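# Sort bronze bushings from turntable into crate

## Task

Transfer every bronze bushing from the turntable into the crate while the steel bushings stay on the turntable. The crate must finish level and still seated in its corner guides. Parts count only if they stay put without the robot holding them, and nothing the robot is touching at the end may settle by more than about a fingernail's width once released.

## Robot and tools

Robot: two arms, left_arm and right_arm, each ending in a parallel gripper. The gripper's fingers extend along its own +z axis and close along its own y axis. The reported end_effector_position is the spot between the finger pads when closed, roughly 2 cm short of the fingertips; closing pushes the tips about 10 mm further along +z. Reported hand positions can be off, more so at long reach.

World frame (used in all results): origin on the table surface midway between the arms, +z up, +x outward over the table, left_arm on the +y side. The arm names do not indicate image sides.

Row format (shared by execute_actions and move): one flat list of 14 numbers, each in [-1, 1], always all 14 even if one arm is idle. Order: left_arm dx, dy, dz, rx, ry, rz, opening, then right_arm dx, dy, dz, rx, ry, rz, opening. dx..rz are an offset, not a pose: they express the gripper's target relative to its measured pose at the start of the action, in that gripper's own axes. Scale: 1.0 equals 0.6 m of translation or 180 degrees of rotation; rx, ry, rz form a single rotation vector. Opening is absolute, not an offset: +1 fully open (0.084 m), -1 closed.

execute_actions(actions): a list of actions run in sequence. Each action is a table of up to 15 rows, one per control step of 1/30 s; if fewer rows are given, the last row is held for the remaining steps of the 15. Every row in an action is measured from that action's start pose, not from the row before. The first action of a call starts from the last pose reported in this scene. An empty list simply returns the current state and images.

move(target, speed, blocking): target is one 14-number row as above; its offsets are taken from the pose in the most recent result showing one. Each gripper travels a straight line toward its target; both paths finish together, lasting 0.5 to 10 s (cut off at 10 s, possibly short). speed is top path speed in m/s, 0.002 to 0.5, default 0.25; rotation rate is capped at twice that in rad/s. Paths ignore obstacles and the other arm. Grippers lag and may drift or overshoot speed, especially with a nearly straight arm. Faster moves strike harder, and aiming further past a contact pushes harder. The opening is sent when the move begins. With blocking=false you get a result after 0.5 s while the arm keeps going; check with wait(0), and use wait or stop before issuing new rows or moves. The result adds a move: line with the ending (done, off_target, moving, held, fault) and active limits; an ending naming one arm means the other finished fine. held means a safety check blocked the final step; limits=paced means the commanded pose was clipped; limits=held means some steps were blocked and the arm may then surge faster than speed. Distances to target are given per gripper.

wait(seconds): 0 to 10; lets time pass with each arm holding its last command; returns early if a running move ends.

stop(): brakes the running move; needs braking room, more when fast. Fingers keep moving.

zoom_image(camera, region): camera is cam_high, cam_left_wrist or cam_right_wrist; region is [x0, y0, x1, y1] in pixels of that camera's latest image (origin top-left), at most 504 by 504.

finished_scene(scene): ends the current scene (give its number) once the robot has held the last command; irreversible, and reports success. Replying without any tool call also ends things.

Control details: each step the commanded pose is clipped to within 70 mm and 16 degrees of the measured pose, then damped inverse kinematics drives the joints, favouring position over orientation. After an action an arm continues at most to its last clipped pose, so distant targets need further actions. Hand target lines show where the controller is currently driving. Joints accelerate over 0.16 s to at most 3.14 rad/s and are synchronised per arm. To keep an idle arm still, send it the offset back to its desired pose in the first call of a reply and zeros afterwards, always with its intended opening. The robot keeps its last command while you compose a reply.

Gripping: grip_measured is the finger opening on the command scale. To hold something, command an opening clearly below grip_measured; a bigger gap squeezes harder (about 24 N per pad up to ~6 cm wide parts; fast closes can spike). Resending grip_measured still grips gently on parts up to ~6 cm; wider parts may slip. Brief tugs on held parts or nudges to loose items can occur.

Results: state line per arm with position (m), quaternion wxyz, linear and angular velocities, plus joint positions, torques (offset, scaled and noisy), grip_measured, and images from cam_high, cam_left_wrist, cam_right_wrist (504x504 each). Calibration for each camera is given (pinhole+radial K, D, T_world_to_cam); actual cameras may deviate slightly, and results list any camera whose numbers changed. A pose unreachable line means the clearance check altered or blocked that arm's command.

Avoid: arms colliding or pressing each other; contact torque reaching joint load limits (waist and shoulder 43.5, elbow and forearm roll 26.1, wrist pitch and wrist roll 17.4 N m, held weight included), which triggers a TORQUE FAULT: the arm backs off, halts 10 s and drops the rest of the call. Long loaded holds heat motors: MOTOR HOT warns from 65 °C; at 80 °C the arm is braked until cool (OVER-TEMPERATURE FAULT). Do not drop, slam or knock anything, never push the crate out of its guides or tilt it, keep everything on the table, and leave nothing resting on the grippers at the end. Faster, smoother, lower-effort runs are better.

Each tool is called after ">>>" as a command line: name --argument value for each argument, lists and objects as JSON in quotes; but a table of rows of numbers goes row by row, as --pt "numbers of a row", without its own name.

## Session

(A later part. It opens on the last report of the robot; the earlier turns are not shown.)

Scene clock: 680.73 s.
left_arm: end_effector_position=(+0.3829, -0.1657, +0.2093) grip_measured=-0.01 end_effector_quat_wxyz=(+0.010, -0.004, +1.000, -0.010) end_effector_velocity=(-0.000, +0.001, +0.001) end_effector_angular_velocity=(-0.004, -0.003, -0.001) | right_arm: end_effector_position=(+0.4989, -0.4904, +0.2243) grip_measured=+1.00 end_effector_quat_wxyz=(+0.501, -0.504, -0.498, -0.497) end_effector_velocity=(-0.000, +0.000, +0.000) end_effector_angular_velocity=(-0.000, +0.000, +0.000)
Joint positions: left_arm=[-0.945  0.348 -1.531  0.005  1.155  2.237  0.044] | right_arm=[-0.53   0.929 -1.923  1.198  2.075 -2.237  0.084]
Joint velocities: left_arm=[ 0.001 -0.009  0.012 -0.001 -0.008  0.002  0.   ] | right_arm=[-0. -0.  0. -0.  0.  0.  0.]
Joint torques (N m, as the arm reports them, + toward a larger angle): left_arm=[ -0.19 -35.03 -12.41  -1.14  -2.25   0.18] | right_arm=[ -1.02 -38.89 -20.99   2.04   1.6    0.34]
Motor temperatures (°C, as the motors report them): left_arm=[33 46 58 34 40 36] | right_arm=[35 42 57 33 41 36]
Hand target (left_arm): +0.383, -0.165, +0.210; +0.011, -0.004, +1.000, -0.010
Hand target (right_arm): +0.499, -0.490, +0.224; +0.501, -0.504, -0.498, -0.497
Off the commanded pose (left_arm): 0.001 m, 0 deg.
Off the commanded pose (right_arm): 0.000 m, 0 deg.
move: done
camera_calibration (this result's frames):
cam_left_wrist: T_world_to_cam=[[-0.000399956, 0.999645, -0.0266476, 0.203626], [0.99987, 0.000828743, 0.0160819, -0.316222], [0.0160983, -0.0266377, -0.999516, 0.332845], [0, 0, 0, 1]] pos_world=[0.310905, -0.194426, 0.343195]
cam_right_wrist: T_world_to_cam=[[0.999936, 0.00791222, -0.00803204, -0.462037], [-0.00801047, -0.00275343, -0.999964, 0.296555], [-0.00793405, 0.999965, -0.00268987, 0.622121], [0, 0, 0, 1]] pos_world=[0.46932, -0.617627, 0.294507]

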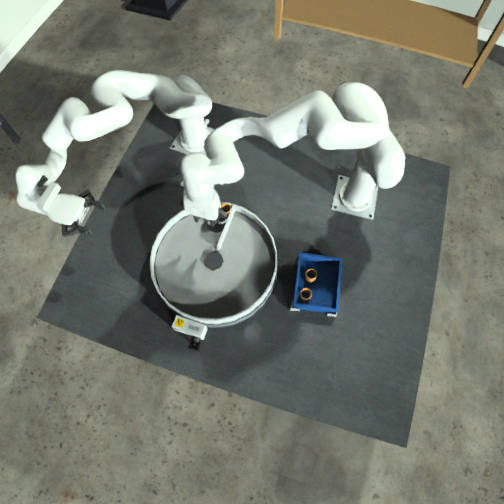

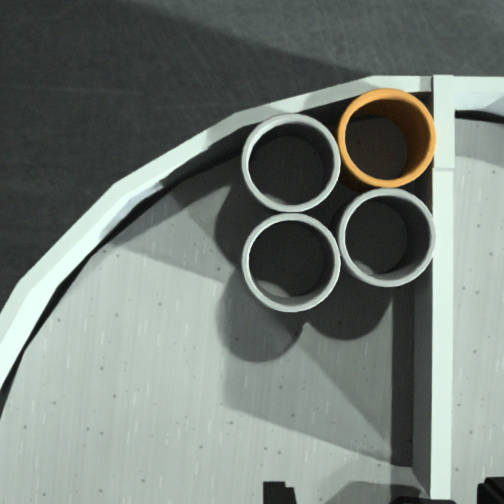

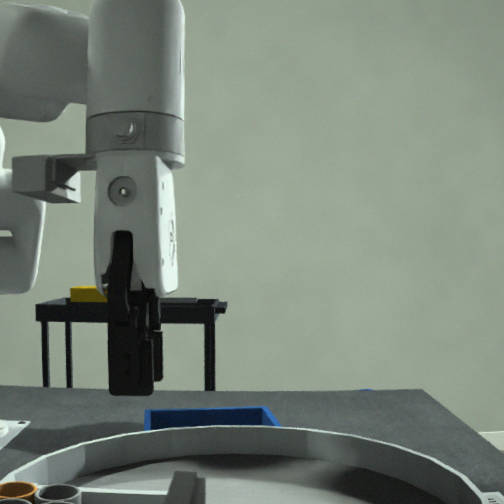

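>>> move --target '[0.048,-0.092,0.13,0,0,0.25,0.0,0,0,0,0,0,0,1]' --speed 0.1

>>> move --target '[0,0,0.057,0,0,0,0.0,0,0,0,0,0,0,1]' --speed 0.03

>>> move --target '[0.063,0.006,0,0,0,0,0.0,0,0,0,0,0,0,1]' --speed 0.02

>>> move --target '[0,0,0,0,0,0,-1,0,0,0,0,0,0,1]' --speed 0.02

>>> move --target '[-0.08,0,0,0,0,0,-1,0,0,0,0,0,0,1]' --speed 0.04

Scene clock: 694.30 s.
left_arm: end_effector_position=(+0.3562, -0.2228, +0.1322) grip_measured=-0.01 end_effector_quat_wxyz=(+0.014, +0.379, +0.925, -0.005) end_effector_velocity=(+0.000, -0.001, +0.001) end_effector_angular_velocity=(-0.003, -0.001, -0.007) | right_arm: end_effector_position=(+0.4989, -0.4904, +0.2243) grip_measured=+1.00 end_effector_quat_wxyz=(+0.501, -0.504, -0.498, -0.497) end_effector_velocity=(-0.000, +0.000, -0.000) end_effector_angular_velocity=(+0.000, +0.002, +0.001)
Joint positions: left_arm=[-1.039  0.525 -1.57   0.008  1.017  2.925  0.044] | right_arm=[-0.53   0.929 -1.923  1.198  2.075 -2.237  0.084]
Joint velocities: left_arm=[-0.     0.001 -0.004 -0.001  0.     0.006 -0.   ] | right_arm=[ 0.     0.     0.    -0.001  0.     0.001  0.   ]
Joint torques (N m, as the arm reports them, + toward a larger angle): left_arm=[ -0.27 -38.98 -11.97  -1.17  -2.15   0.04] | right_arm=[ -0.9  -39.21 -21.09   2.2    1.55   0.31]
Motor temperatures (°C, as the motors report them): left_arm=[33 46 58 34 40 36] | right_arm=[35 42 57 33 41 36]
Hand target (left_arm): +0.356, -0.223, +0.132; +0.013, +0.379, +0.925, -0.005
Hand target (right_arm): +0.499, -0.490, +0.224; +0.501, -0.504, -0.498, -0.497
Off the commanded pose (left_arm): 0.000 m, 0 deg.
Off the commanded pose (right_arm): 0.000 m, 0 deg.
move: done
camera_calibration (this result's frames):
cam_left_wrist: T_world_to_cam=[[0.706388, 0.707797, -0.00630342, -0.0607746], [0.707713, -0.706091, 0.0240372, -0.342747], [0.0125627, -0.0214406, -0.999691, 0.257089], [0, 0, 0, 1]] pos_world=[0.282268, -0.193482, 0.264866]
cam_right_wrist: T_world_to_cam=[[0.999936, 0.00791222, -0.00803193, -0.462038], [-0.00801037, -0.00275352, -0.999964, 0.296555], [-0.00793405, 0.999965, -0.00268996, 0.622121], [0, 0, 0, 1]] pos_world=[0.46932, -0.617627, 0.294507]

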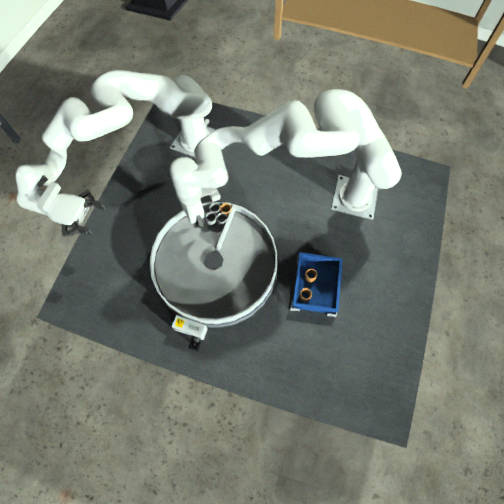

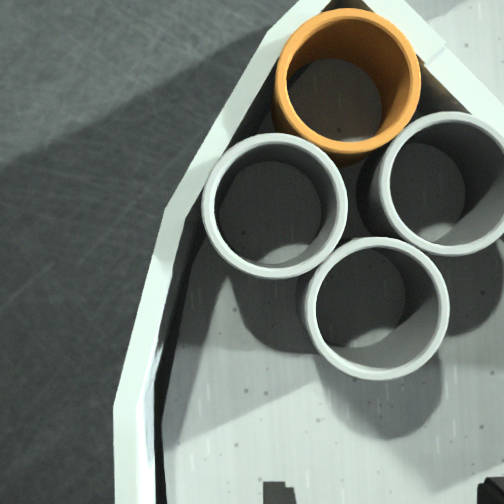

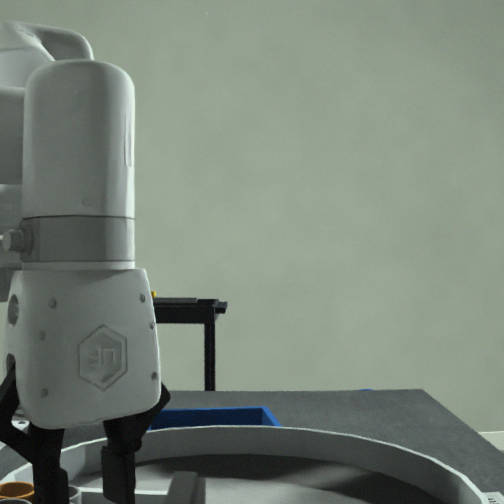

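Scene clock: 695.73 s.
left_arm: end_effector_position=(+0.3569, -0.2236, +0.0982) grip_measured=-0.01 end_effector_quat_wxyz=(+0.014, +0.379, +0.925, -0.005) end_effector_velocity=(+0.001, -0.001, +0.001) end_effector_angular_velocity=(-0.005, -0.003, +0.001) | right_arm: end_effector_position=(+0.4989, -0.4904, +0.2243) grip_measured=+1.00 end_effector_quat_wxyz=(+0.501, -0.504, -0.498, -0.497) end_effector_velocity=(-0.000, +0.000, +0.000) end_effector_angular_velocity=(+0.001, -0.002, +0.001)
Joint positions: left_arm=[-1.039  0.572 -1.541  0.008  0.941  2.925  0.044] | right_arm=[-0.53   0.929 -1.923  1.198  2.075 -2.237  0.084]
Joint velocities: left_arm=[ 0.    -0.    -0.002 -0.    -0.004 -0.    -0.   ] | right_arm=[ 0.    -0.     0.     0.     0.001 -0.001  0.   ]
Joint torques (N m, as the arm reports them, + toward a larger angle): left_arm=[  0.4  -38.89 -11.89  -1.28  -2.31   0.21] | right_arm=[ -0.72 -38.88 -21.2    2.35   1.6    0.23]
Motor temperatures (°C, as the motors report them): left_arm=[33 46 58 34 40 36] | right_arm=[35 42 57 33 41 36]
Hand target (left_arm): +0.357, -0.224, +0.098; +0.014, +0.379, +0.925, -0.005
Hand target (right_arm): +0.499, -0.490, +0.224; +0.501, -0.504, -0.498, -0.497
Off the commanded pose (left_arm): 0.000 m, 0 deg.
Off the commanded pose (right_arm): 0.000 m, 0 deg.
move: done
camera_calibration (this result's frames):
cam_left_wrist: T_world_to_cam=[[0.706463, 0.707722, -0.00639749, -0.0609585], [0.707639, -0.706161, 0.0241631, -0.343017], [0.0125831, -0.0215975, -0.999688, 0.22307], [0, 0, 0, 1]] pos_world=[0.28299, -0.194266, 0.230899]
cam_right_wrist: T_world_to_cam=[[0.999936, 0.00791216, -0.00803186, -0.462038], [-0.0080103, -0.00275352, -0.999964, 0.296555], [-0.00793399, 0.999965, -0.00268997, 0.622121], [0, 0, 0, 1]] pos_world=[0.46932, -0.617627, 0.294507]

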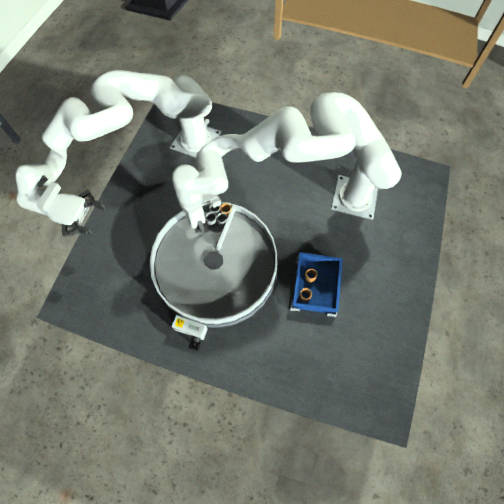

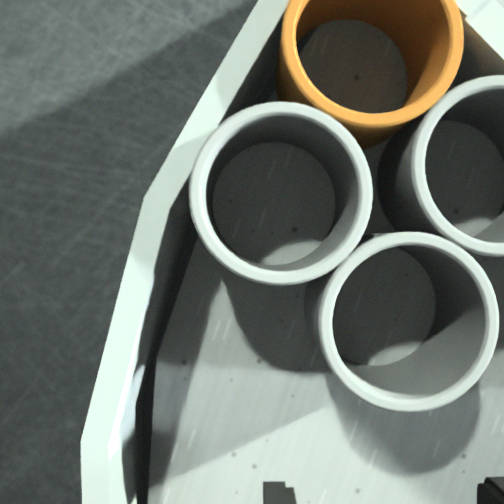

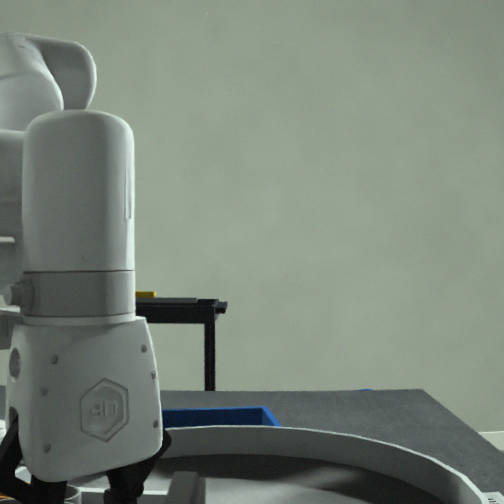

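Scene clock: 697.93 s.
left_arm: end_effector_position=(+0.3326, -0.1946, +0.0970) grip_measured=-0.01 end_effector_quat_wxyz=(+0.014, +0.379, +0.925, -0.005) end_effector_velocity=(-0.001, +0.001, -0.001) end_effector_angular_velocity=(+0.001, +0.001, -0.000) | right_arm: end_effector_position=(+0.4989, -0.4904, +0.2243) grip_measured=+1.00 end_effector_quat_wxyz=(+0.501, -0.504, -0.498, -0.497) end_effector_velocity=(-0.000, +0.000, -0.000) end_effector_angular_velocity=(-0.001, -0.000, +0.002)
Joint positions: left_arm=[-1.047  0.45  -1.345  0.009  0.867  2.917  0.044] | right_arm=[-0.53   0.929 -1.923  1.198  2.075 -2.237  0.084]
Joint velocities: left_arm=[ 0.    -0.004  0.007 -0.    -0.002  0.    -0.   ] | right_arm=[ 0.     0.    -0.    -0.002  0.    -0.001 -0.   ]
Joint torques (N m, as the arm reports them, + toward a larger angle): left_arm=[  0.17 -36.33 -11.58  -1.06  -2.09   0.26] | right_arm=[ -0.85 -38.99 -20.87   2.3    1.45   0.17]
Motor temperatures (°C, as the motors report them): left_arm=[33 46 58 34 40 36] | right_arm=[35 42 57 33 41 36]
Hand target (left_arm): +0.332, -0.195, +0.097; +0.014, +0.379, +0.925, -0.005
Hand target (right_arm): +0.499, -0.490, +0.224; +0.501, -0.504, -0.498, -0.497
Off the commanded pose (left_arm): 0.000 m, 0 deg.
Off the commanded pose (right_arm): 0.000 m, 0 deg.
move: done
camera_calibration (this result's frames):
cam_left_wrist: T_world_to_cam=[[0.706529, 0.707654, -0.00647386, -0.0643088], [0.707573, -0.706227, 0.0241497, -0.305284], [0.0125176, -0.0216432, -0.999687, 0.22284], [0, 0, 0, 1]] pos_world=[0.258658, -0.165269, 0.229726]
cam_right_wrist: T_world_to_cam=[[0.999936, 0.0079122, -0.00803192, -0.462038], [-0.00801035, -0.00275373, -0.999964, 0.296555], [-0.00793403, 0.999965, -0.00269017, 0.622121], [0, 0, 0, 1]] pos_world=[0.46932, -0.617627, 0.294507]

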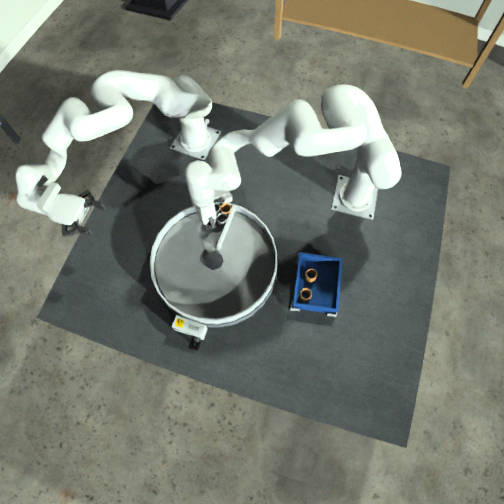

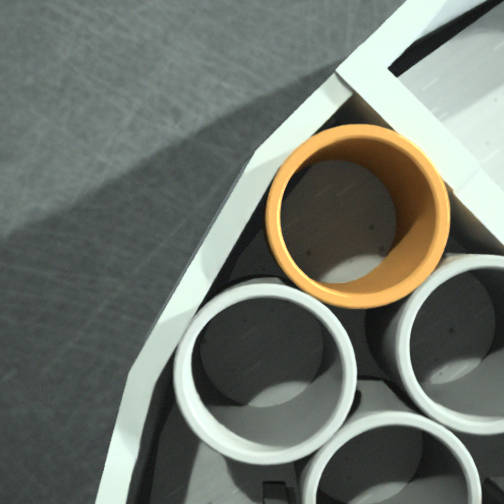

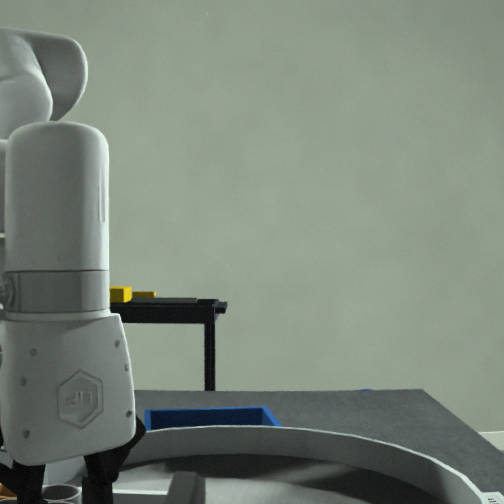

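Scene clock: 698.43 s.
left_arm: end_effector_position=(+0.3326, -0.1949, +0.0973) grip_measured=-0.15 end_effector_quat_wxyz=(+0.014, +0.379, +0.925, -0.006) end_effector_velocity=(+0.000, +0.000, -0.000) end_effector_angular_velocity=(+0.000, +0.000, +0.000) | right_arm: end_effector_position=(+0.4989, -0.4904, +0.2243) grip_measured=+1.00 end_effector_quat_wxyz=(+0.501, -0.504, -0.498, -0.497) end_effector_velocity=(+0.001, -0.000, -0.000) end_effector_angular_velocity=(+0.001, -0.002, -0.003)
Joint positions: left_arm=[-1.047  0.449 -1.345  0.009  0.867  2.917  0.037] | right_arm=[-0.53   0.929 -1.923  1.198  2.075 -2.237  0.084]
Joint velocities: left_arm=[ 0.    -0.     0.001 -0.    -0.     0.    -0.   ] | right_arm=[-0.     0.001 -0.     0.002 -0.002 -0.001 -0.   ]
Joint torques (N m, as the arm reports them, + toward a larger angle): left_arm=[  0.42 -34.82 -10.51  -0.85  -1.35   0.17] | right_arm=[ -0.76 -39.01 -21.07   2.31   1.61   0.27]
Motor temperatures (°C, as the motors report them): left_arm=[33 46 58 34 40 36] | right_arm=[35 42 57 33 41 36]
Hand target (left_arm): +0.333, -0.195, +0.097; +0.014, +0.379, +0.925, -0.005
Hand target (right_arm): +0.499, -0.490, +0.224; +0.501, -0.504, -0.498, -0.497
Off the commanded pose (left_arm): 0.000 m, 0 deg.
Off the commanded pose (right_arm): 0.000 m, 0 deg.
move: done
camera_calibration (this result's frames):
cam_left_wrist: T_world_to_cam=[[0.706571, 0.70761, -0.00668999, -0.0641898], [0.707524, -0.706249, 0.0249374, -0.305587], [0.0129211, -0.0223534, -0.999667, 0.222818], [0, 0, 0, 1]] pos_world=[0.258686, -0.165419, 0.229935]
cam_right_wrist: T_world_to_cam=[[0.999936, 0.00791227, -0.00803185, -0.462038], [-0.00801028, -0.00275384, -0.999964, 0.296555], [-0.0079341, 0.999965, -0.00269028, 0.622121], [0, 0, 0, 1]] pos_world=[0.46932, -0.617627, 0.294507]

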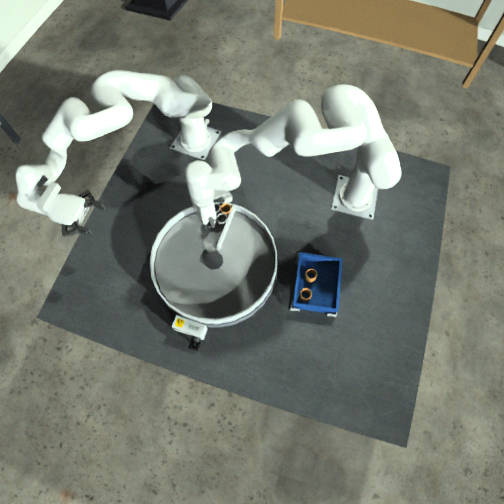

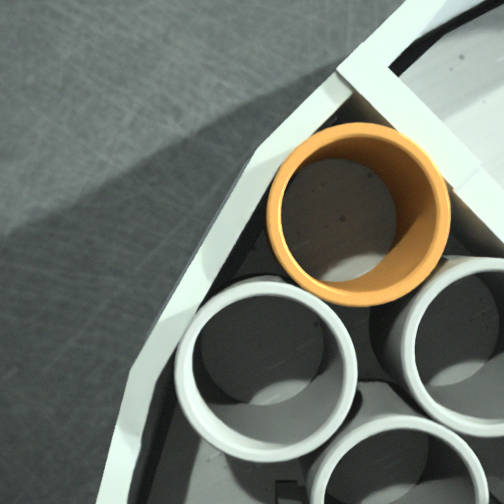

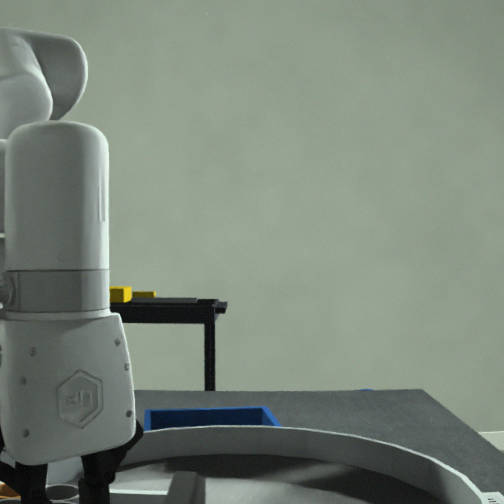

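Scene clock: 699.97 s.
left_arm: end_effector_position=(+0.3667, -0.2284, +0.0988) grip_measured=-0.15 end_effector_quat_wxyz=(+0.014, +0.379, +0.925, -0.005) end_effector_velocity=(+0.002, -0.001, +0.001) end_effector_angular_velocity=(+0.001, +0.000, +0.002) | right_arm: end_effector_position=(+0.4989, -0.4904, +0.2243) grip_measured=+1.00 end_effector_quat_wxyz=(+0.501, -0.504, -0.498, -0.497) end_effector_velocity=(+0.000, +0.000, +0.001) end_effector_angular_velocity=(+0.002, -0.001, -0.000)
Joint positions: left_arm=[-1.03   0.603 -1.594  0.008  0.961  2.935  0.037] | right_arm=[-0.53   0.929 -1.923  1.198  2.075 -2.237  0.084]
Joint velocities: left_arm=[ 0.002  0.006 -0.012 -0.     0.007  0.     0.   ] | right_arm=[-0.    -0.     0.     0.002  0.001 -0.    -0.   ]
Joint torques (N m, as the arm reports them, + toward a larger angle): left_arm=[  0.2  -41.05 -12.39  -1.3   -2.13   0.11] | right_arm=[ -0.57 -39.01 -21.04   2.07   1.67   0.23]
Motor temperatures (°C, as the motors report them): left_arm=[33 46 58 34 40 36] | right_arm=[35 42 57 33 41 36]
Hand target (left_arm): +0.367, -0.229, +0.099; +0.014, +0.379, +0.925, -0.005
Hand target (right_arm): +0.499, -0.490, +0.224; +0.501, -0.504, -0.498, -0.497
Off the commanded pose (left_arm): 0.000 m, 0 deg.
Off the commanded pose (right_arm): 0.000 m, 0 deg.
move: done
camera_calibration (this result's frames):
cam_left_wrist: T_world_to_cam=[[0.706501, 0.707681, -0.00659548, -0.064493], [0.707592, -0.706179, 0.0249885, -0.353438], [0.0130263, -0.0223213, -0.999666, 0.223118], [0, 0, 0, 1]] pos_world=[0.292748, -0.19897, 0.23145]
cam_right_wrist: T_world_to_cam=[[0.999936, 0.00791229, -0.00803177, -0.462038], [-0.0080102, -0.00275381, -0.999964, 0.296555], [-0.00793412, 0.999965, -0.00269025, 0.622121], [0, 0, 0, 1]] pos_world=[0.46932, -0.617627, 0.294507]

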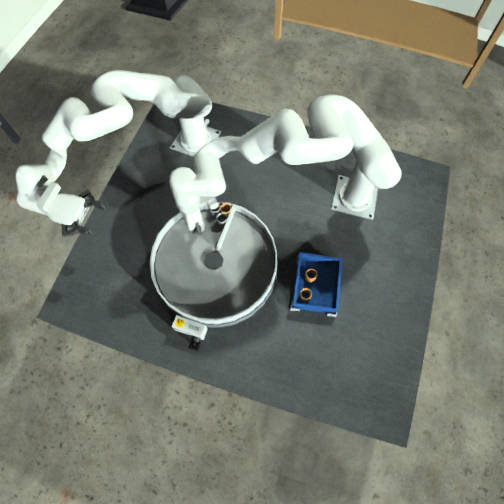

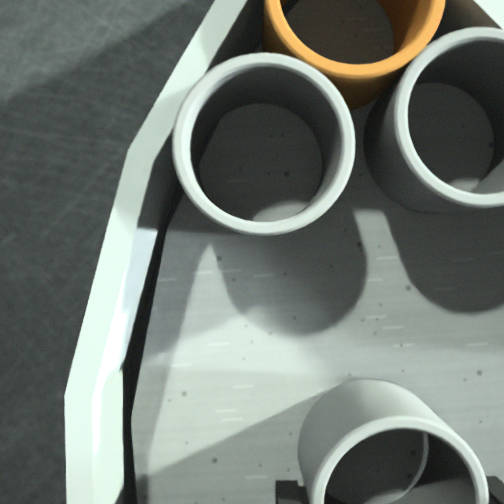

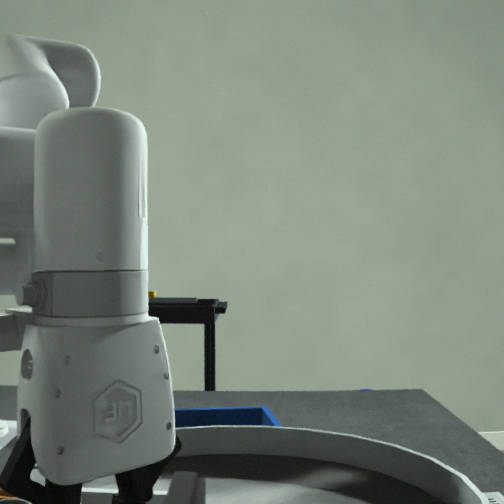

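>>> move --target '[0,0,-0.17,0,0,0,-1,0,0,0,0,0,0,1]' --speed 0.1

>>> move --target '[0.135,0.685,0,0,0,0,-1,0,0,0,0,0,0,1]' --speed 0.2

>>> move --target '[0,0,0.24,0,0,0,-1,0,0,0,0,0,0,1]' --speed 0.06

Scene clock: 708.83 s.
left_arm: end_effector_position=(+0.3644, -0.2258, +0.1999) grip_measured=-0.15 end_effector_quat_wxyz=(+0.013, +0.379, +0.925, -0.005) end_effector_velocity=(+0.001, +0.000, +0.002) end_effector_angular_velocity=(+0.000, +0.000, +0.001) | right_arm: end_effector_position=(+0.4989, -0.4904, +0.2243) grip_measured=+1.00 end_effector_quat_wxyz=(+0.501, -0.504, -0.498, -0.497) end_effector_velocity=(-0.000, +0.000, +0.001) end_effector_angular_velocity=(+0.001, -0.001, +0.001)
Joint positions: left_arm=[-1.031  0.497 -1.724  0.007  1.199  2.935  0.037] | right_arm=[-0.53   0.929 -1.923  1.198  2.075 -2.237  0.084]
Joint velocities: left_arm=[ 0.001  0.    -0.007 -0.     0.007  0.    -0.   ] | right_arm=[-0.    -0.001 -0.     0.001  0.001  0.     0.   ]
Joint torques (N m, as the arm reports them, + toward a larger angle): left_arm=[ -0.23 -39.8  -12.51  -1.38  -2.35  -0.07] | right_arm=[ -0.56 -39.17 -20.91   2.2    1.67   0.3 ]
Motor temperatures (°C, as the motors report them): left_arm=[33 46 58 34 40 36] | right_arm=[35 42 57 33 41 36]
Hand target (left_arm): +0.365, -0.226, +0.201; +0.014, +0.379, +0.925, -0.005
Hand target (right_arm): +0.499, -0.490, +0.224; +0.501, -0.504, -0.498, -0.497
Off the commanded pose (left_arm): 0.001 m, 0 deg.
Off the commanded pose (right_arm): 0.000 m, 0 deg.
move: done
camera_calibration (this result's frames):
cam_left_wrist: T_world_to_cam=[[0.706252, 0.707934, -0.00616198, -0.0640057], [0.707852, -0.705963, 0.0237249, -0.352271], [0.0124456, -0.0211175, -0.9997, 0.324726], [0, 0, 0, 1]] pos_world=[0.290518, -0.196521, 0.332591]
cam_right_wrist: T_world_to_cam=[[0.999936, 0.00791235, -0.00803186, -0.462037], [-0.00801029, -0.00275381, -0.999964, 0.296555], [-0.00793419, 0.999965, -0.00269025, 0.622121], [0, 0, 0, 1]] pos_world=[0.46932, -0.617627, 0.294507]

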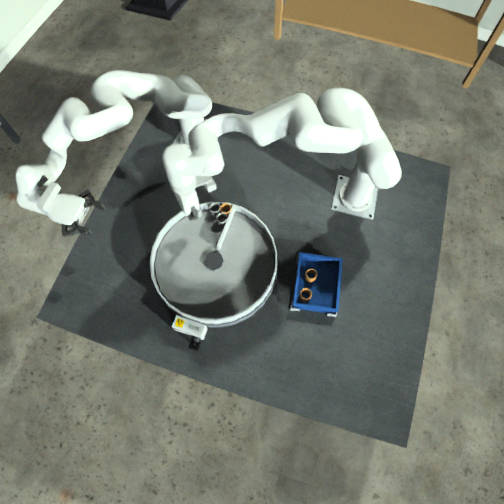

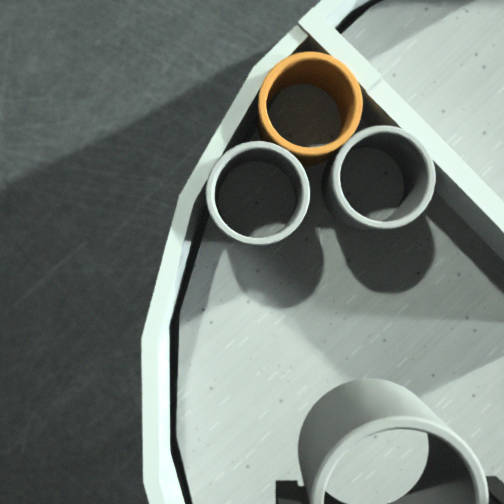

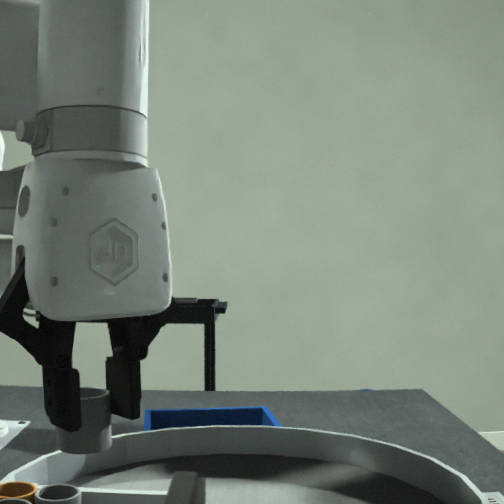

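Scene clock: 711.43 s.
left_arm: end_effector_position=(+0.5945, +0.1232, +0.1974) grip_measured=-0.15 end_effector_quat_wxyz=(+0.013, +0.379, +0.925, -0.005) end_effector_velocity=(+0.001, +0.002, -0.000) end_effector_angular_velocity=(+0.000, +0.002, -0.001) | right_arm: end_effector_position=(+0.4989, -0.4904, +0.2243) grip_measured=+1.00 end_effector_quat_wxyz=(+0.501, -0.504, -0.498, -0.497) end_effector_velocity=(-0.001, +0.000, +0.000) end_effector_angular_velocity=(+0.001, -0.001, +0.002)
Joint positions: left_arm=[-0.319  0.427 -1.613 -0.014  1.161  3.656  0.037] | right_arm=[-0.53   0.929 -1.923  1.198  2.075 -2.237  0.084]
Joint velocities: left_arm=[ 0.003  0.004 -0.006 -0.     0.004  0.004  0.   ] | right_arm=[-0.     0.     0.    -0.001  0.002 -0.001  0.   ]
Joint torques (N m, as the arm reports them, + toward a larger angle): left_arm=[ -0.56 -37.6  -12.55  -1.48  -2.14   0.22] | right_arm=[ -0.56 -39.   -21.     2.12   1.51   0.2 ]
Motor temperatures (°C, as the motors report them): left_arm=[33 46 58 34 40 36] | right_arm=[35 42 57 33 41 36]
Hand target (left_arm): +0.595, +0.124, +0.197; +0.013, +0.379, +0.925, -0.005
Hand target (right_arm): +0.499, -0.490, +0.224; +0.501, -0.504, -0.498, -0.497
Off the commanded pose (left_arm): 0.001 m, 0 deg.
Off the commanded pose (right_arm): 0.000 m, 0 deg.
move: done
camera_calibration (this result's frames):
cam_left_wrist: T_world_to_cam=[[0.706765, 0.707424, -0.00585576, -0.473898], [0.707347, -0.706499, 0.0227824, -0.268205], [0.0119797, -0.0202438, -0.999723, 0.326963], [0, 0, 0, 1]] pos_world=[0.520732, 0.152379, 0.330208]
cam_right_wrist: T_world_to_cam=[[0.999936, 0.00791225, -0.00803177, -0.462038], [-0.0080102, -0.00275378, -0.999964, 0.296555], [-0.00793408, 0.999965, -0.00269022, 0.622121], [0, 0, 0, 1]] pos_world=[0.46932, -0.617627, 0.294507]

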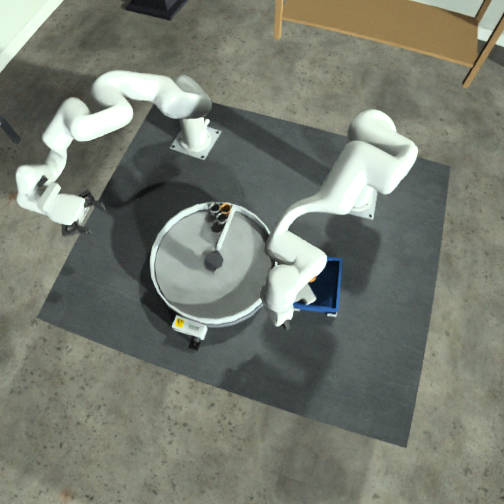

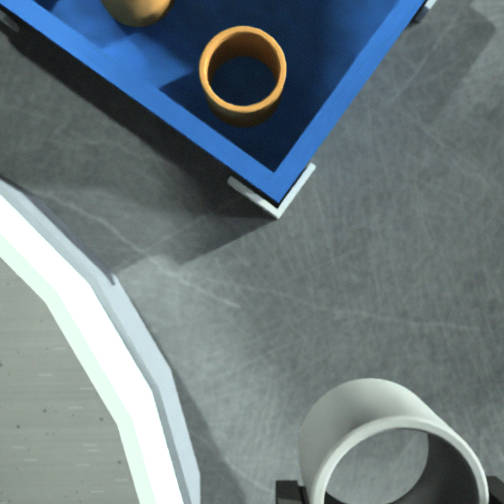

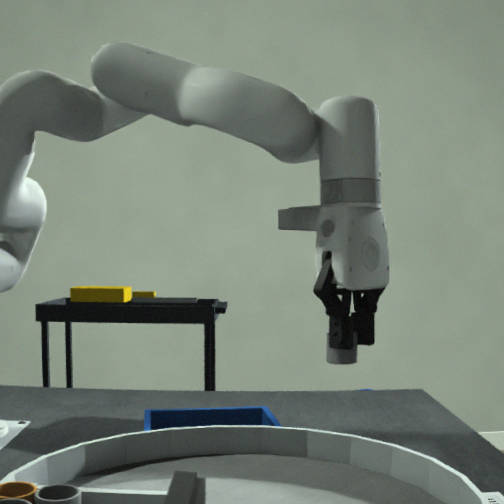

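Scene clock: 714.17 s.
left_arm: end_effector_position=(+0.5979, +0.1201, +0.0540) grip_measured=-0.15 end_effector_quat_wxyz=(+0.013, +0.379, +0.925, -0.005) end_effector_velocity=(+0.003, -0.000, +0.001) end_effector_angular_velocity=(-0.002, -0.009, +0.001) | right_arm: end_effector_position=(+0.4989, -0.4904, +0.2243) grip_measured=+1.00 end_effector_quat_wxyz=(+0.501, -0.504, -0.498, -0.497) end_effector_velocity=(-0.000, +0.000, +0.000) end_effector_angular_velocity=(-0.000, -0.001, +0.002)
Joint positions: left_arm=[-0.323  0.612 -1.469 -0.017  0.832  3.658  0.037] | right_arm=[-0.53   0.929 -1.923  1.198  2.075 -2.237  0.084]
Joint velocities: left_arm=[ 0.001  0.001 -0.004  0.    -0.006 -0.    -0.   ] | right_arm=[ 0.    -0.    -0.001 -0.001  0.001 -0.001 -0.   ]
Joint torques (N m, as the arm reports them, + toward a larger angle): left_arm=[  0.3  -39.98 -11.54  -1.03  -2.39   0.18] | right_arm=[ -0.46 -39.06 -21.08   2.44   1.68   0.24]
Motor temperatures (°C, as the motors report them): left_arm=[33 46 58 34 40 36] | right_arm=[35 42 57 33 41 36]
Hand target (left_arm): +0.598, +0.120, +0.054; +0.013, +0.379, +0.925, -0.005
Hand target (right_arm): +0.499, -0.490, +0.224; +0.501, -0.504, -0.498, -0.497
Off the commanded pose (left_arm): 0.001 m, 0 deg.
Off the commanded pose (right_arm): 0.000 m, 0 deg.
move: done
camera_calibration (this result's frames):
cam_left_wrist: T_world_to_cam=[[0.707089, 0.707101, -0.00578096, -0.475064], [0.707013, -0.706809, 0.0235233, -0.269335], [0.0125473, -0.0207203, -0.999707, 0.183209], [0, 0, 0, 1]] pos_world=[0.524037, 0.149346, 0.186744]
cam_right_wrist: T_world_to_cam=[[0.999936, 0.00791228, -0.00803169, -0.462038], [-0.00801012, -0.00275384, -0.999964, 0.296555], [-0.00793411, 0.999965, -0.00269029, 0.622121], [0, 0, 0, 1]] pos_world=[0.46932, -0.617627, 0.294507]

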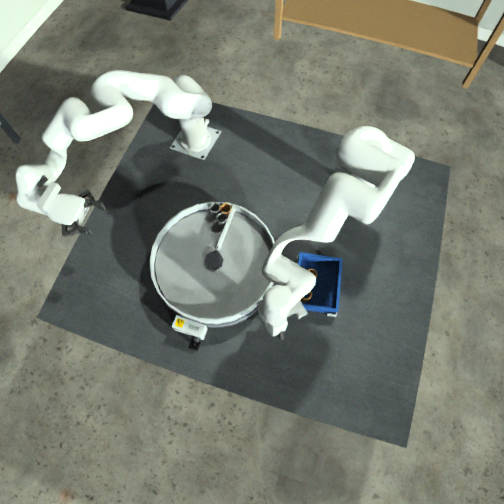

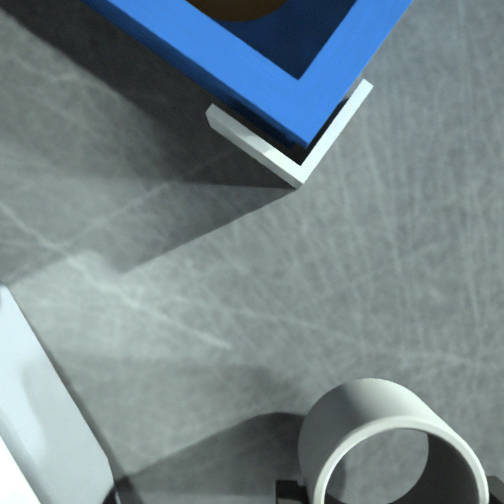

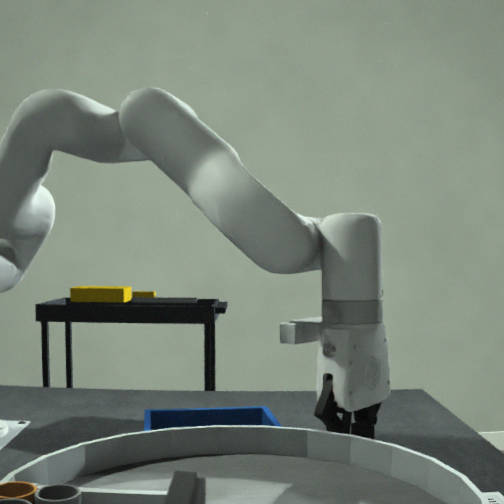

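Setting steel2 down on the table would take a steel off the turntable, and the task says to leave the steels there, so I'm not opening here. Lifting it and carrying it back over the free turntable floor to set it down there instead; I'll free the bronze with short drags on the turntable as before.

>>> move --target '[0,0,-0.243,0,0,0,-1,0,0,0,0,0,0,1]' --speed 0.1

>>> move --target '[-0.209,-0.682,0,0,0,0,-1,0,0,0,0,0,0,1]' --speed 0.2

Scene clock: 725.33 s.
left_arm: end_effector_position=(+0.5943, +0.1233, +0.1989) grip_measured=-0.15 end_effector_quat_wxyz=(+0.013, +0.379, +0.925, -0.005) end_effector_velocity=(+0.000, +0.001, +0.002) end_effector_angular_velocity=(-0.000, +0.001, +0.002) | right_arm: end_effector_position=(+0.4989, -0.4904, +0.2243) grip_measured=+1.00 end_effector_quat_wxyz=(+0.501, -0.504, -0.498, -0.497) end_effector_velocity=(+0.000, +0.000, -0.001) end_effector_angular_velocity=(+0.000, +0.001, -0.000)
Joint positions: left_arm=[-0.319  0.426 -1.615 -0.014  1.165  3.656  0.037] | right_arm=[-0.53   0.929 -1.923  1.198  2.075 -2.237  0.084]
Joint velocities: left_arm=[ 0.001 -0.    -0.006 -0.     0.007 -0.001  0.   ] | right_arm=[ 0.     0.001  0.    -0.    -0.001 -0.     0.   ]
Joint torques (N m, as the arm reports them, + toward a larger angle): left_arm=[ -0.15 -38.86 -12.85  -1.29  -2.27  -0.19] | right_arm=[ -0.75 -39.07 -21.1    2.25   1.64   0.22]
Motor temperatures (°C, as the motors report them): left_arm=[33 46 58 34 40 36] | right_arm=[35 42 57 33 41 36]
Hand target (left_arm): +0.595, +0.123, +0.200; +0.013, +0.379, +0.925, -0.005
Hand target (right_arm): +0.499, -0.490, +0.224; +0.501, -0.504, -0.498, -0.497
Off the commanded pose (left_arm): 0.001 m, 0 deg.
Off the commanded pose (right_arm): 0.000 m, 0 deg.
move: done
camera_calibration (this result's frames):
cam_left_wrist: T_world_to_cam=[[0.70676, 0.707427, -0.00614675, -0.473742], [0.707362, -0.706501, 0.0222609, -0.267943], [0.0114052, -0.0200811, -0.999733, 0.32876], [0, 0, 0, 1]] pos_world=[0.520605, 0.152438, 0.331725]
cam_right_wrist: T_world_to_cam=[[0.999936, 0.00791229, -0.00803153, -0.462038], [-0.00800996, -0.00275398, -0.999964, 0.296555], [-0.00793413, 0.999965, -0.00269043, 0.622122], [0, 0, 0, 1]] pos_world=[0.46932, -0.617627, 0.294507]

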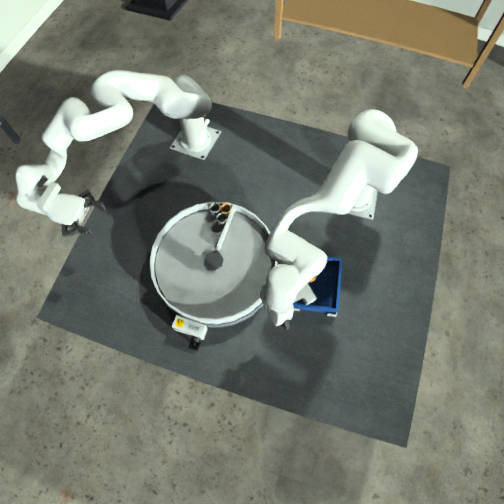

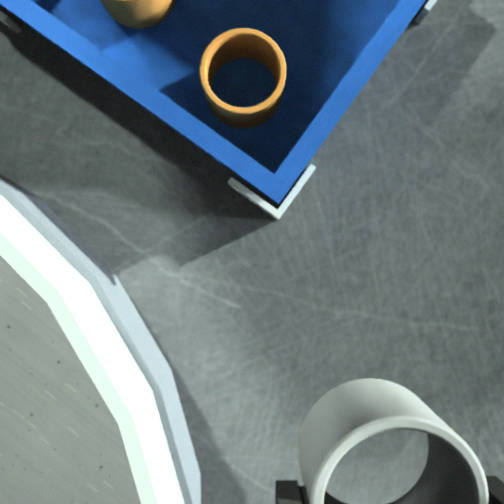

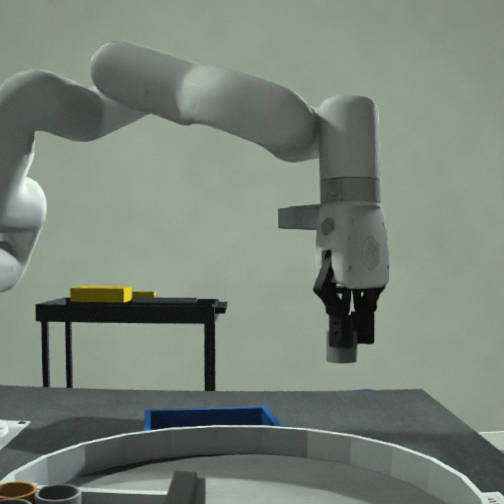

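Scene clock: 728.00 s.
left_arm: end_effector_position=(+0.3970, -0.2556, +0.2030) grip_measured=-0.15 end_effector_quat_wxyz=(+0.014, +0.379, +0.925, -0.005) end_effector_velocity=(-0.001, -0.002, -0.000) end_effector_angular_velocity=(+0.005, +0.004, -0.002) | right_arm: end_effector_position=(+0.4989, -0.4904, +0.2243) grip_measured=+1.00 end_effector_quat_wxyz=(+0.501, -0.504, -0.498, -0.497) end_effector_velocity=(+0.000, -0.000, +0.000) end_effector_angular_velocity=(-0.001, -0.000, -0.000)
Joint positions: left_arm=[-1.015  0.693 -2.043  0.006  1.321  2.952  0.037] | right_arm=[-0.53   0.929 -1.923  1.198  2.075 -2.237  0.084]
Joint velocities: left_arm=[-0.003  0.013 -0.022 -0.001  0.015 -0.001 -0.   ] | right_arm=[-0.     0.    -0.001  0.     0.     0.    -0.   ]
Joint torques (N m, as the arm reports them, + toward a larger angle): left_arm=[  0.08 -43.79 -12.94  -1.07  -2.07  -0.03] | right_arm=[ -0.87 -38.95 -21.21   2.29   1.59   0.27]
Motor temperatures (°C, as the motors report them): left_arm=[33 46 58 34 40 36] | right_arm=[35 42 57 33 41 36]
Hand target (left_arm): +0.397, -0.256, +0.203; +0.013, +0.379, +0.925, -0.005
Hand target (right_arm): +0.499, -0.490, +0.224; +0.501, -0.504, -0.498, -0.497
Off the commanded pose (left_arm): 0.001 m, 0 deg.
Off the commanded pose (right_arm): 0.000 m, 0 deg.
move: done
camera_calibration (this result's frames):
cam_left_wrist: T_world_to_cam=[[0.70614, 0.708044, -0.00639288, -0.0658091], [0.707962, -0.705841, 0.0240641, -0.39652], [0.0125261, -0.0215185, -0.99969, 0.326686], [0, 0, 0, 1]] pos_world=[0.323099, -0.226254, 0.335706]
cam_right_wrist: T_world_to_cam=[[0.999936, 0.00791225, -0.00803174, -0.462038], [-0.00801018, -0.00275383, -0.999964, 0.296555], [-0.00793408, 0.999965, -0.00269027, 0.622121], [0, 0, 0, 1]] pos_world=[0.46932, -0.617627, 0.294507]

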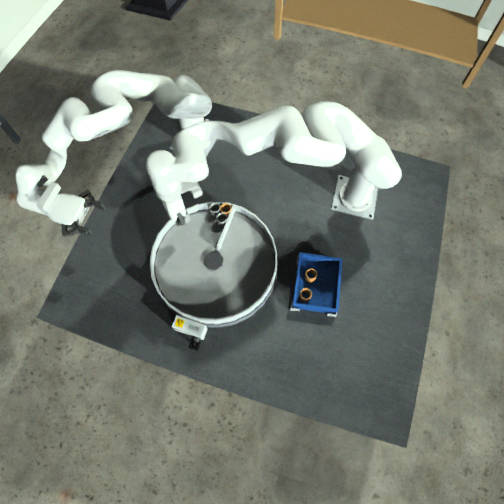

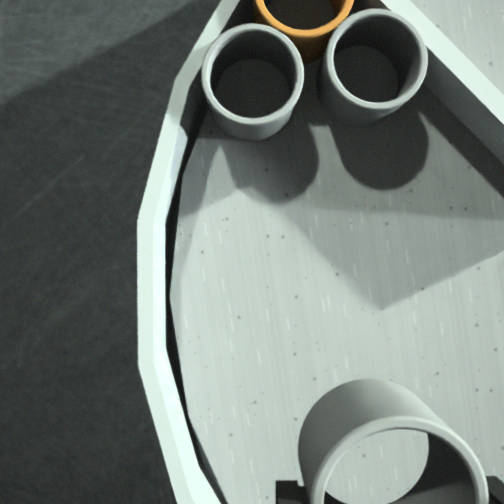

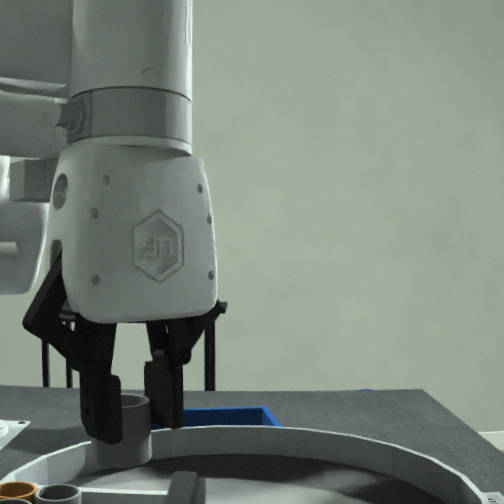

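>>> execute_actions --actions '[]'

Scene clock: 751.73 s.
left_arm: end_effector_position=(+0.3966, -0.2559, +0.2028) grip_measured=-0.15 end_effector_quat_wxyz=(+0.013, +0.379, +0.925, -0.005) end_effector_velocity=(+0.001, +0.000, +0.000) end_effector_angular_velocity=(-0.001, -0.001, +0.001) | right_arm: end_effector_position=(+0.4989, -0.4904, +0.2243) grip_measured=+1.00 end_effector_quat_wxyz=(+0.501, -0.504, -0.498, -0.497) end_effector_velocity=(+0.000, +0.000, +0.000) end_effector_angular_velocity=(+0.002, -0.000, -0.001)
Joint positions: left_arm=[-1.016  0.695 -2.045  0.006  1.323  2.952  0.037] | right_arm=[-0.53   0.929 -1.923  1.198  2.075 -2.237  0.084]
Joint velocities: left_arm=[ 0.001 -0.    -0.001  0.    -0.    -0.    -0.   ] | right_arm=[ 0.     0.001 -0.     0.002  0.     0.     0.   ]
Joint torques (N m, as the arm reports them, + toward a larger angle): left_arm=[  0.36 -42.9  -12.91  -1.45  -2.16   0.12] | right_arm=[ -0.61 -38.98 -21.14   2.4    1.6    0.26]
Motor temperatures (°C, as the motors report them): left_arm=[33 47 59 34 40 36] | right_arm=[35 42 57 33 41 36]
Hand target (left_arm): +0.397, -0.256, +0.203; +0.013, +0.379, +0.925, -0.005
Hand target (right_arm): +0.499, -0.490, +0.224; +0.501, -0.504, -0.498, -0.497
Off the commanded pose (left_arm): 0.001 m, 0 deg.
Off the commanded pose (right_arm): 0.000 m, 0 deg.
camera_calibration (this result's frames):
cam_left_wrist: T_world_to_cam=[[0.70656, 0.707625, -0.00631496, -0.065571], [0.707549, -0.706276, 0.0234114, -0.396346], [0.0121064, -0.0210097, -0.999706, 0.326811], [0, 0, 0, 1]] pos_world=[0.322808, -0.226664, 0.33558]
cam_right_wrist: T_world_to_cam=[[0.999936, 0.00791236, -0.0080315, -0.462038], [-0.00800993, -0.00275393, -0.999964, 0.296555], [-0.0079342, 0.999965, -0.00269038, 0.622122], [0, 0, 0, 1]] pos_world=[0.46932, -0.617627, 0.294507]

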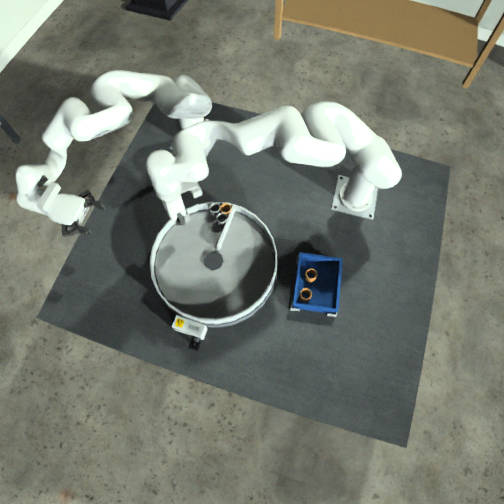

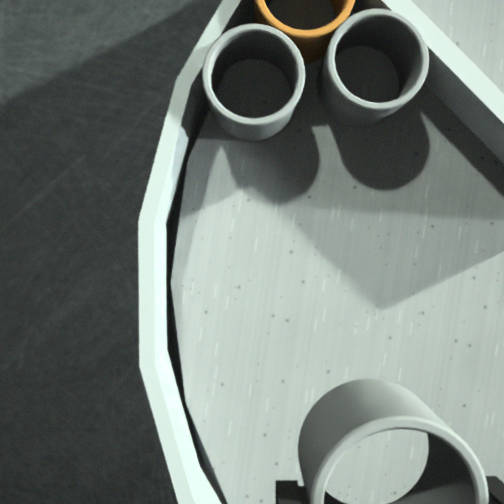

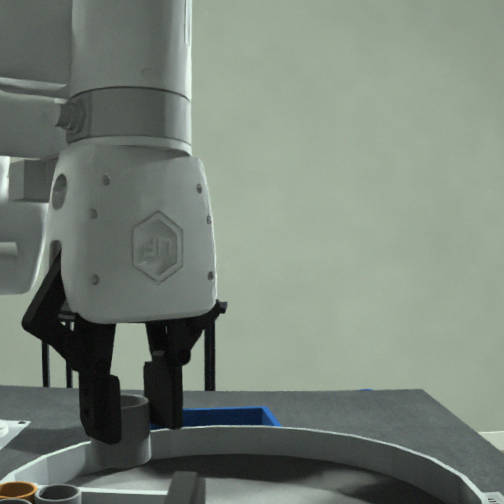

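>>> move --target '[0.28,0.255,0,0,0,0,-1,0,0,0,0,0,0,1]' --speed 0.2

Scene clock: 765.93 s.
left_arm: end_effector_position=(+0.3842, -0.0294, +0.1974) grip_measured=-0.15 end_effector_quat_wxyz=(+0.013, +0.379, +0.925, -0.005) end_effector_velocity=(-0.001, +0.002, +0.000) end_effector_angular_velocity=(-0.001, +0.000, +0.001) | right_arm: end_effector_position=(+0.4989, -0.4904, +0.2243) grip_measured=+1.00 end_effector_quat_wxyz=(+0.501, -0.504, -0.498, -0.497) end_effector_velocity=(+0.000, +0.000, +0.001) end_effector_angular_velocity=(-0.000, -0.003, +0.000)
Joint positions: left_arm=[-0.762  0.026 -1.075 -0.001  1.022  3.209  0.037] | right_arm=[-0.53   0.929 -1.923  1.198  2.075 -2.237  0.084]
Joint velocities: left_arm=[ 0.003 -0.006  0.006 -0.001 -0.001  0.002  0.   ] | right_arm=[ 0.    -0.001 -0.001  0.     0.001 -0.001 -0.   ]
Joint torques (N m, as the arm reports them, + toward a larger angle): left_arm=[  0.01 -27.32 -12.29  -0.88  -2.18   0.  ] | right_arm=[ -0.85 -38.77 -21.04   2.28   1.63   0.33]
Motor temperatures (°C, as the motors report them): left_arm=[33 48 59 34 40 36] | right_arm=[35 43 58 33 41 36]
Hand target (left_arm): +0.384, -0.029, +0.198; +0.013, +0.379, +0.925, -0.005
Hand target (right_arm): +0.499, -0.490, +0.224; +0.501, -0.504, -0.498, -0.497
Off the commanded pose (left_arm): 0.001 m, 0 deg.
Off the commanded pose (right_arm): 0.000 m, 0 deg.
move: done
camera_calibration (this result's frames):
cam_left_wrist: T_world_to_cam=[[0.70714, 0.707045, -0.00630338, -0.217341], [0.706977, -0.70687, 0.022749, -0.22713], [0.0116289, -0.0205431, -0.999721, 0.326497], [0, 0, 0, 1]] pos_world=[0.310469, -0.00017436, 0.330203]
cam_right_wrist: T_world_to_cam=[[0.999936, 0.0079124, -0.00803138, -0.462038], [-0.00800981, -0.00275383, -0.999964, 0.296555], [-0.00793423, 0.999965, -0.00269027, 0.622121], [0, 0, 0, 1]] pos_world=[0.46932, -0.617627, 0.294507]

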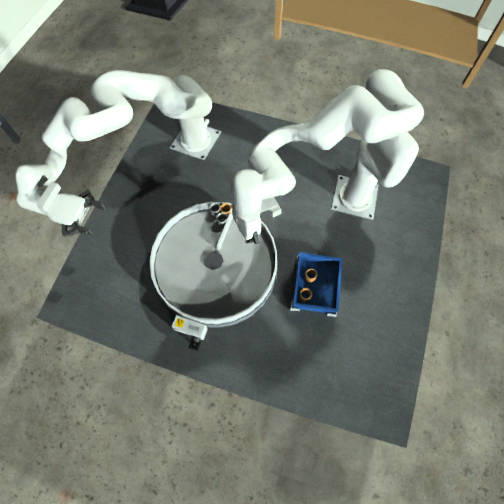

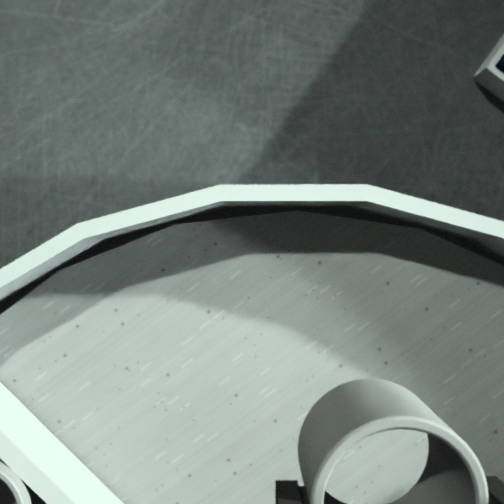

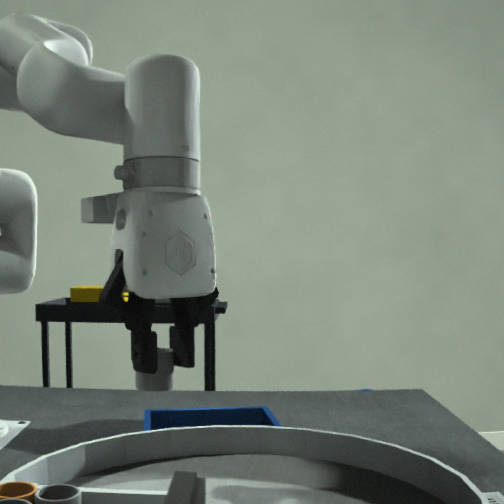

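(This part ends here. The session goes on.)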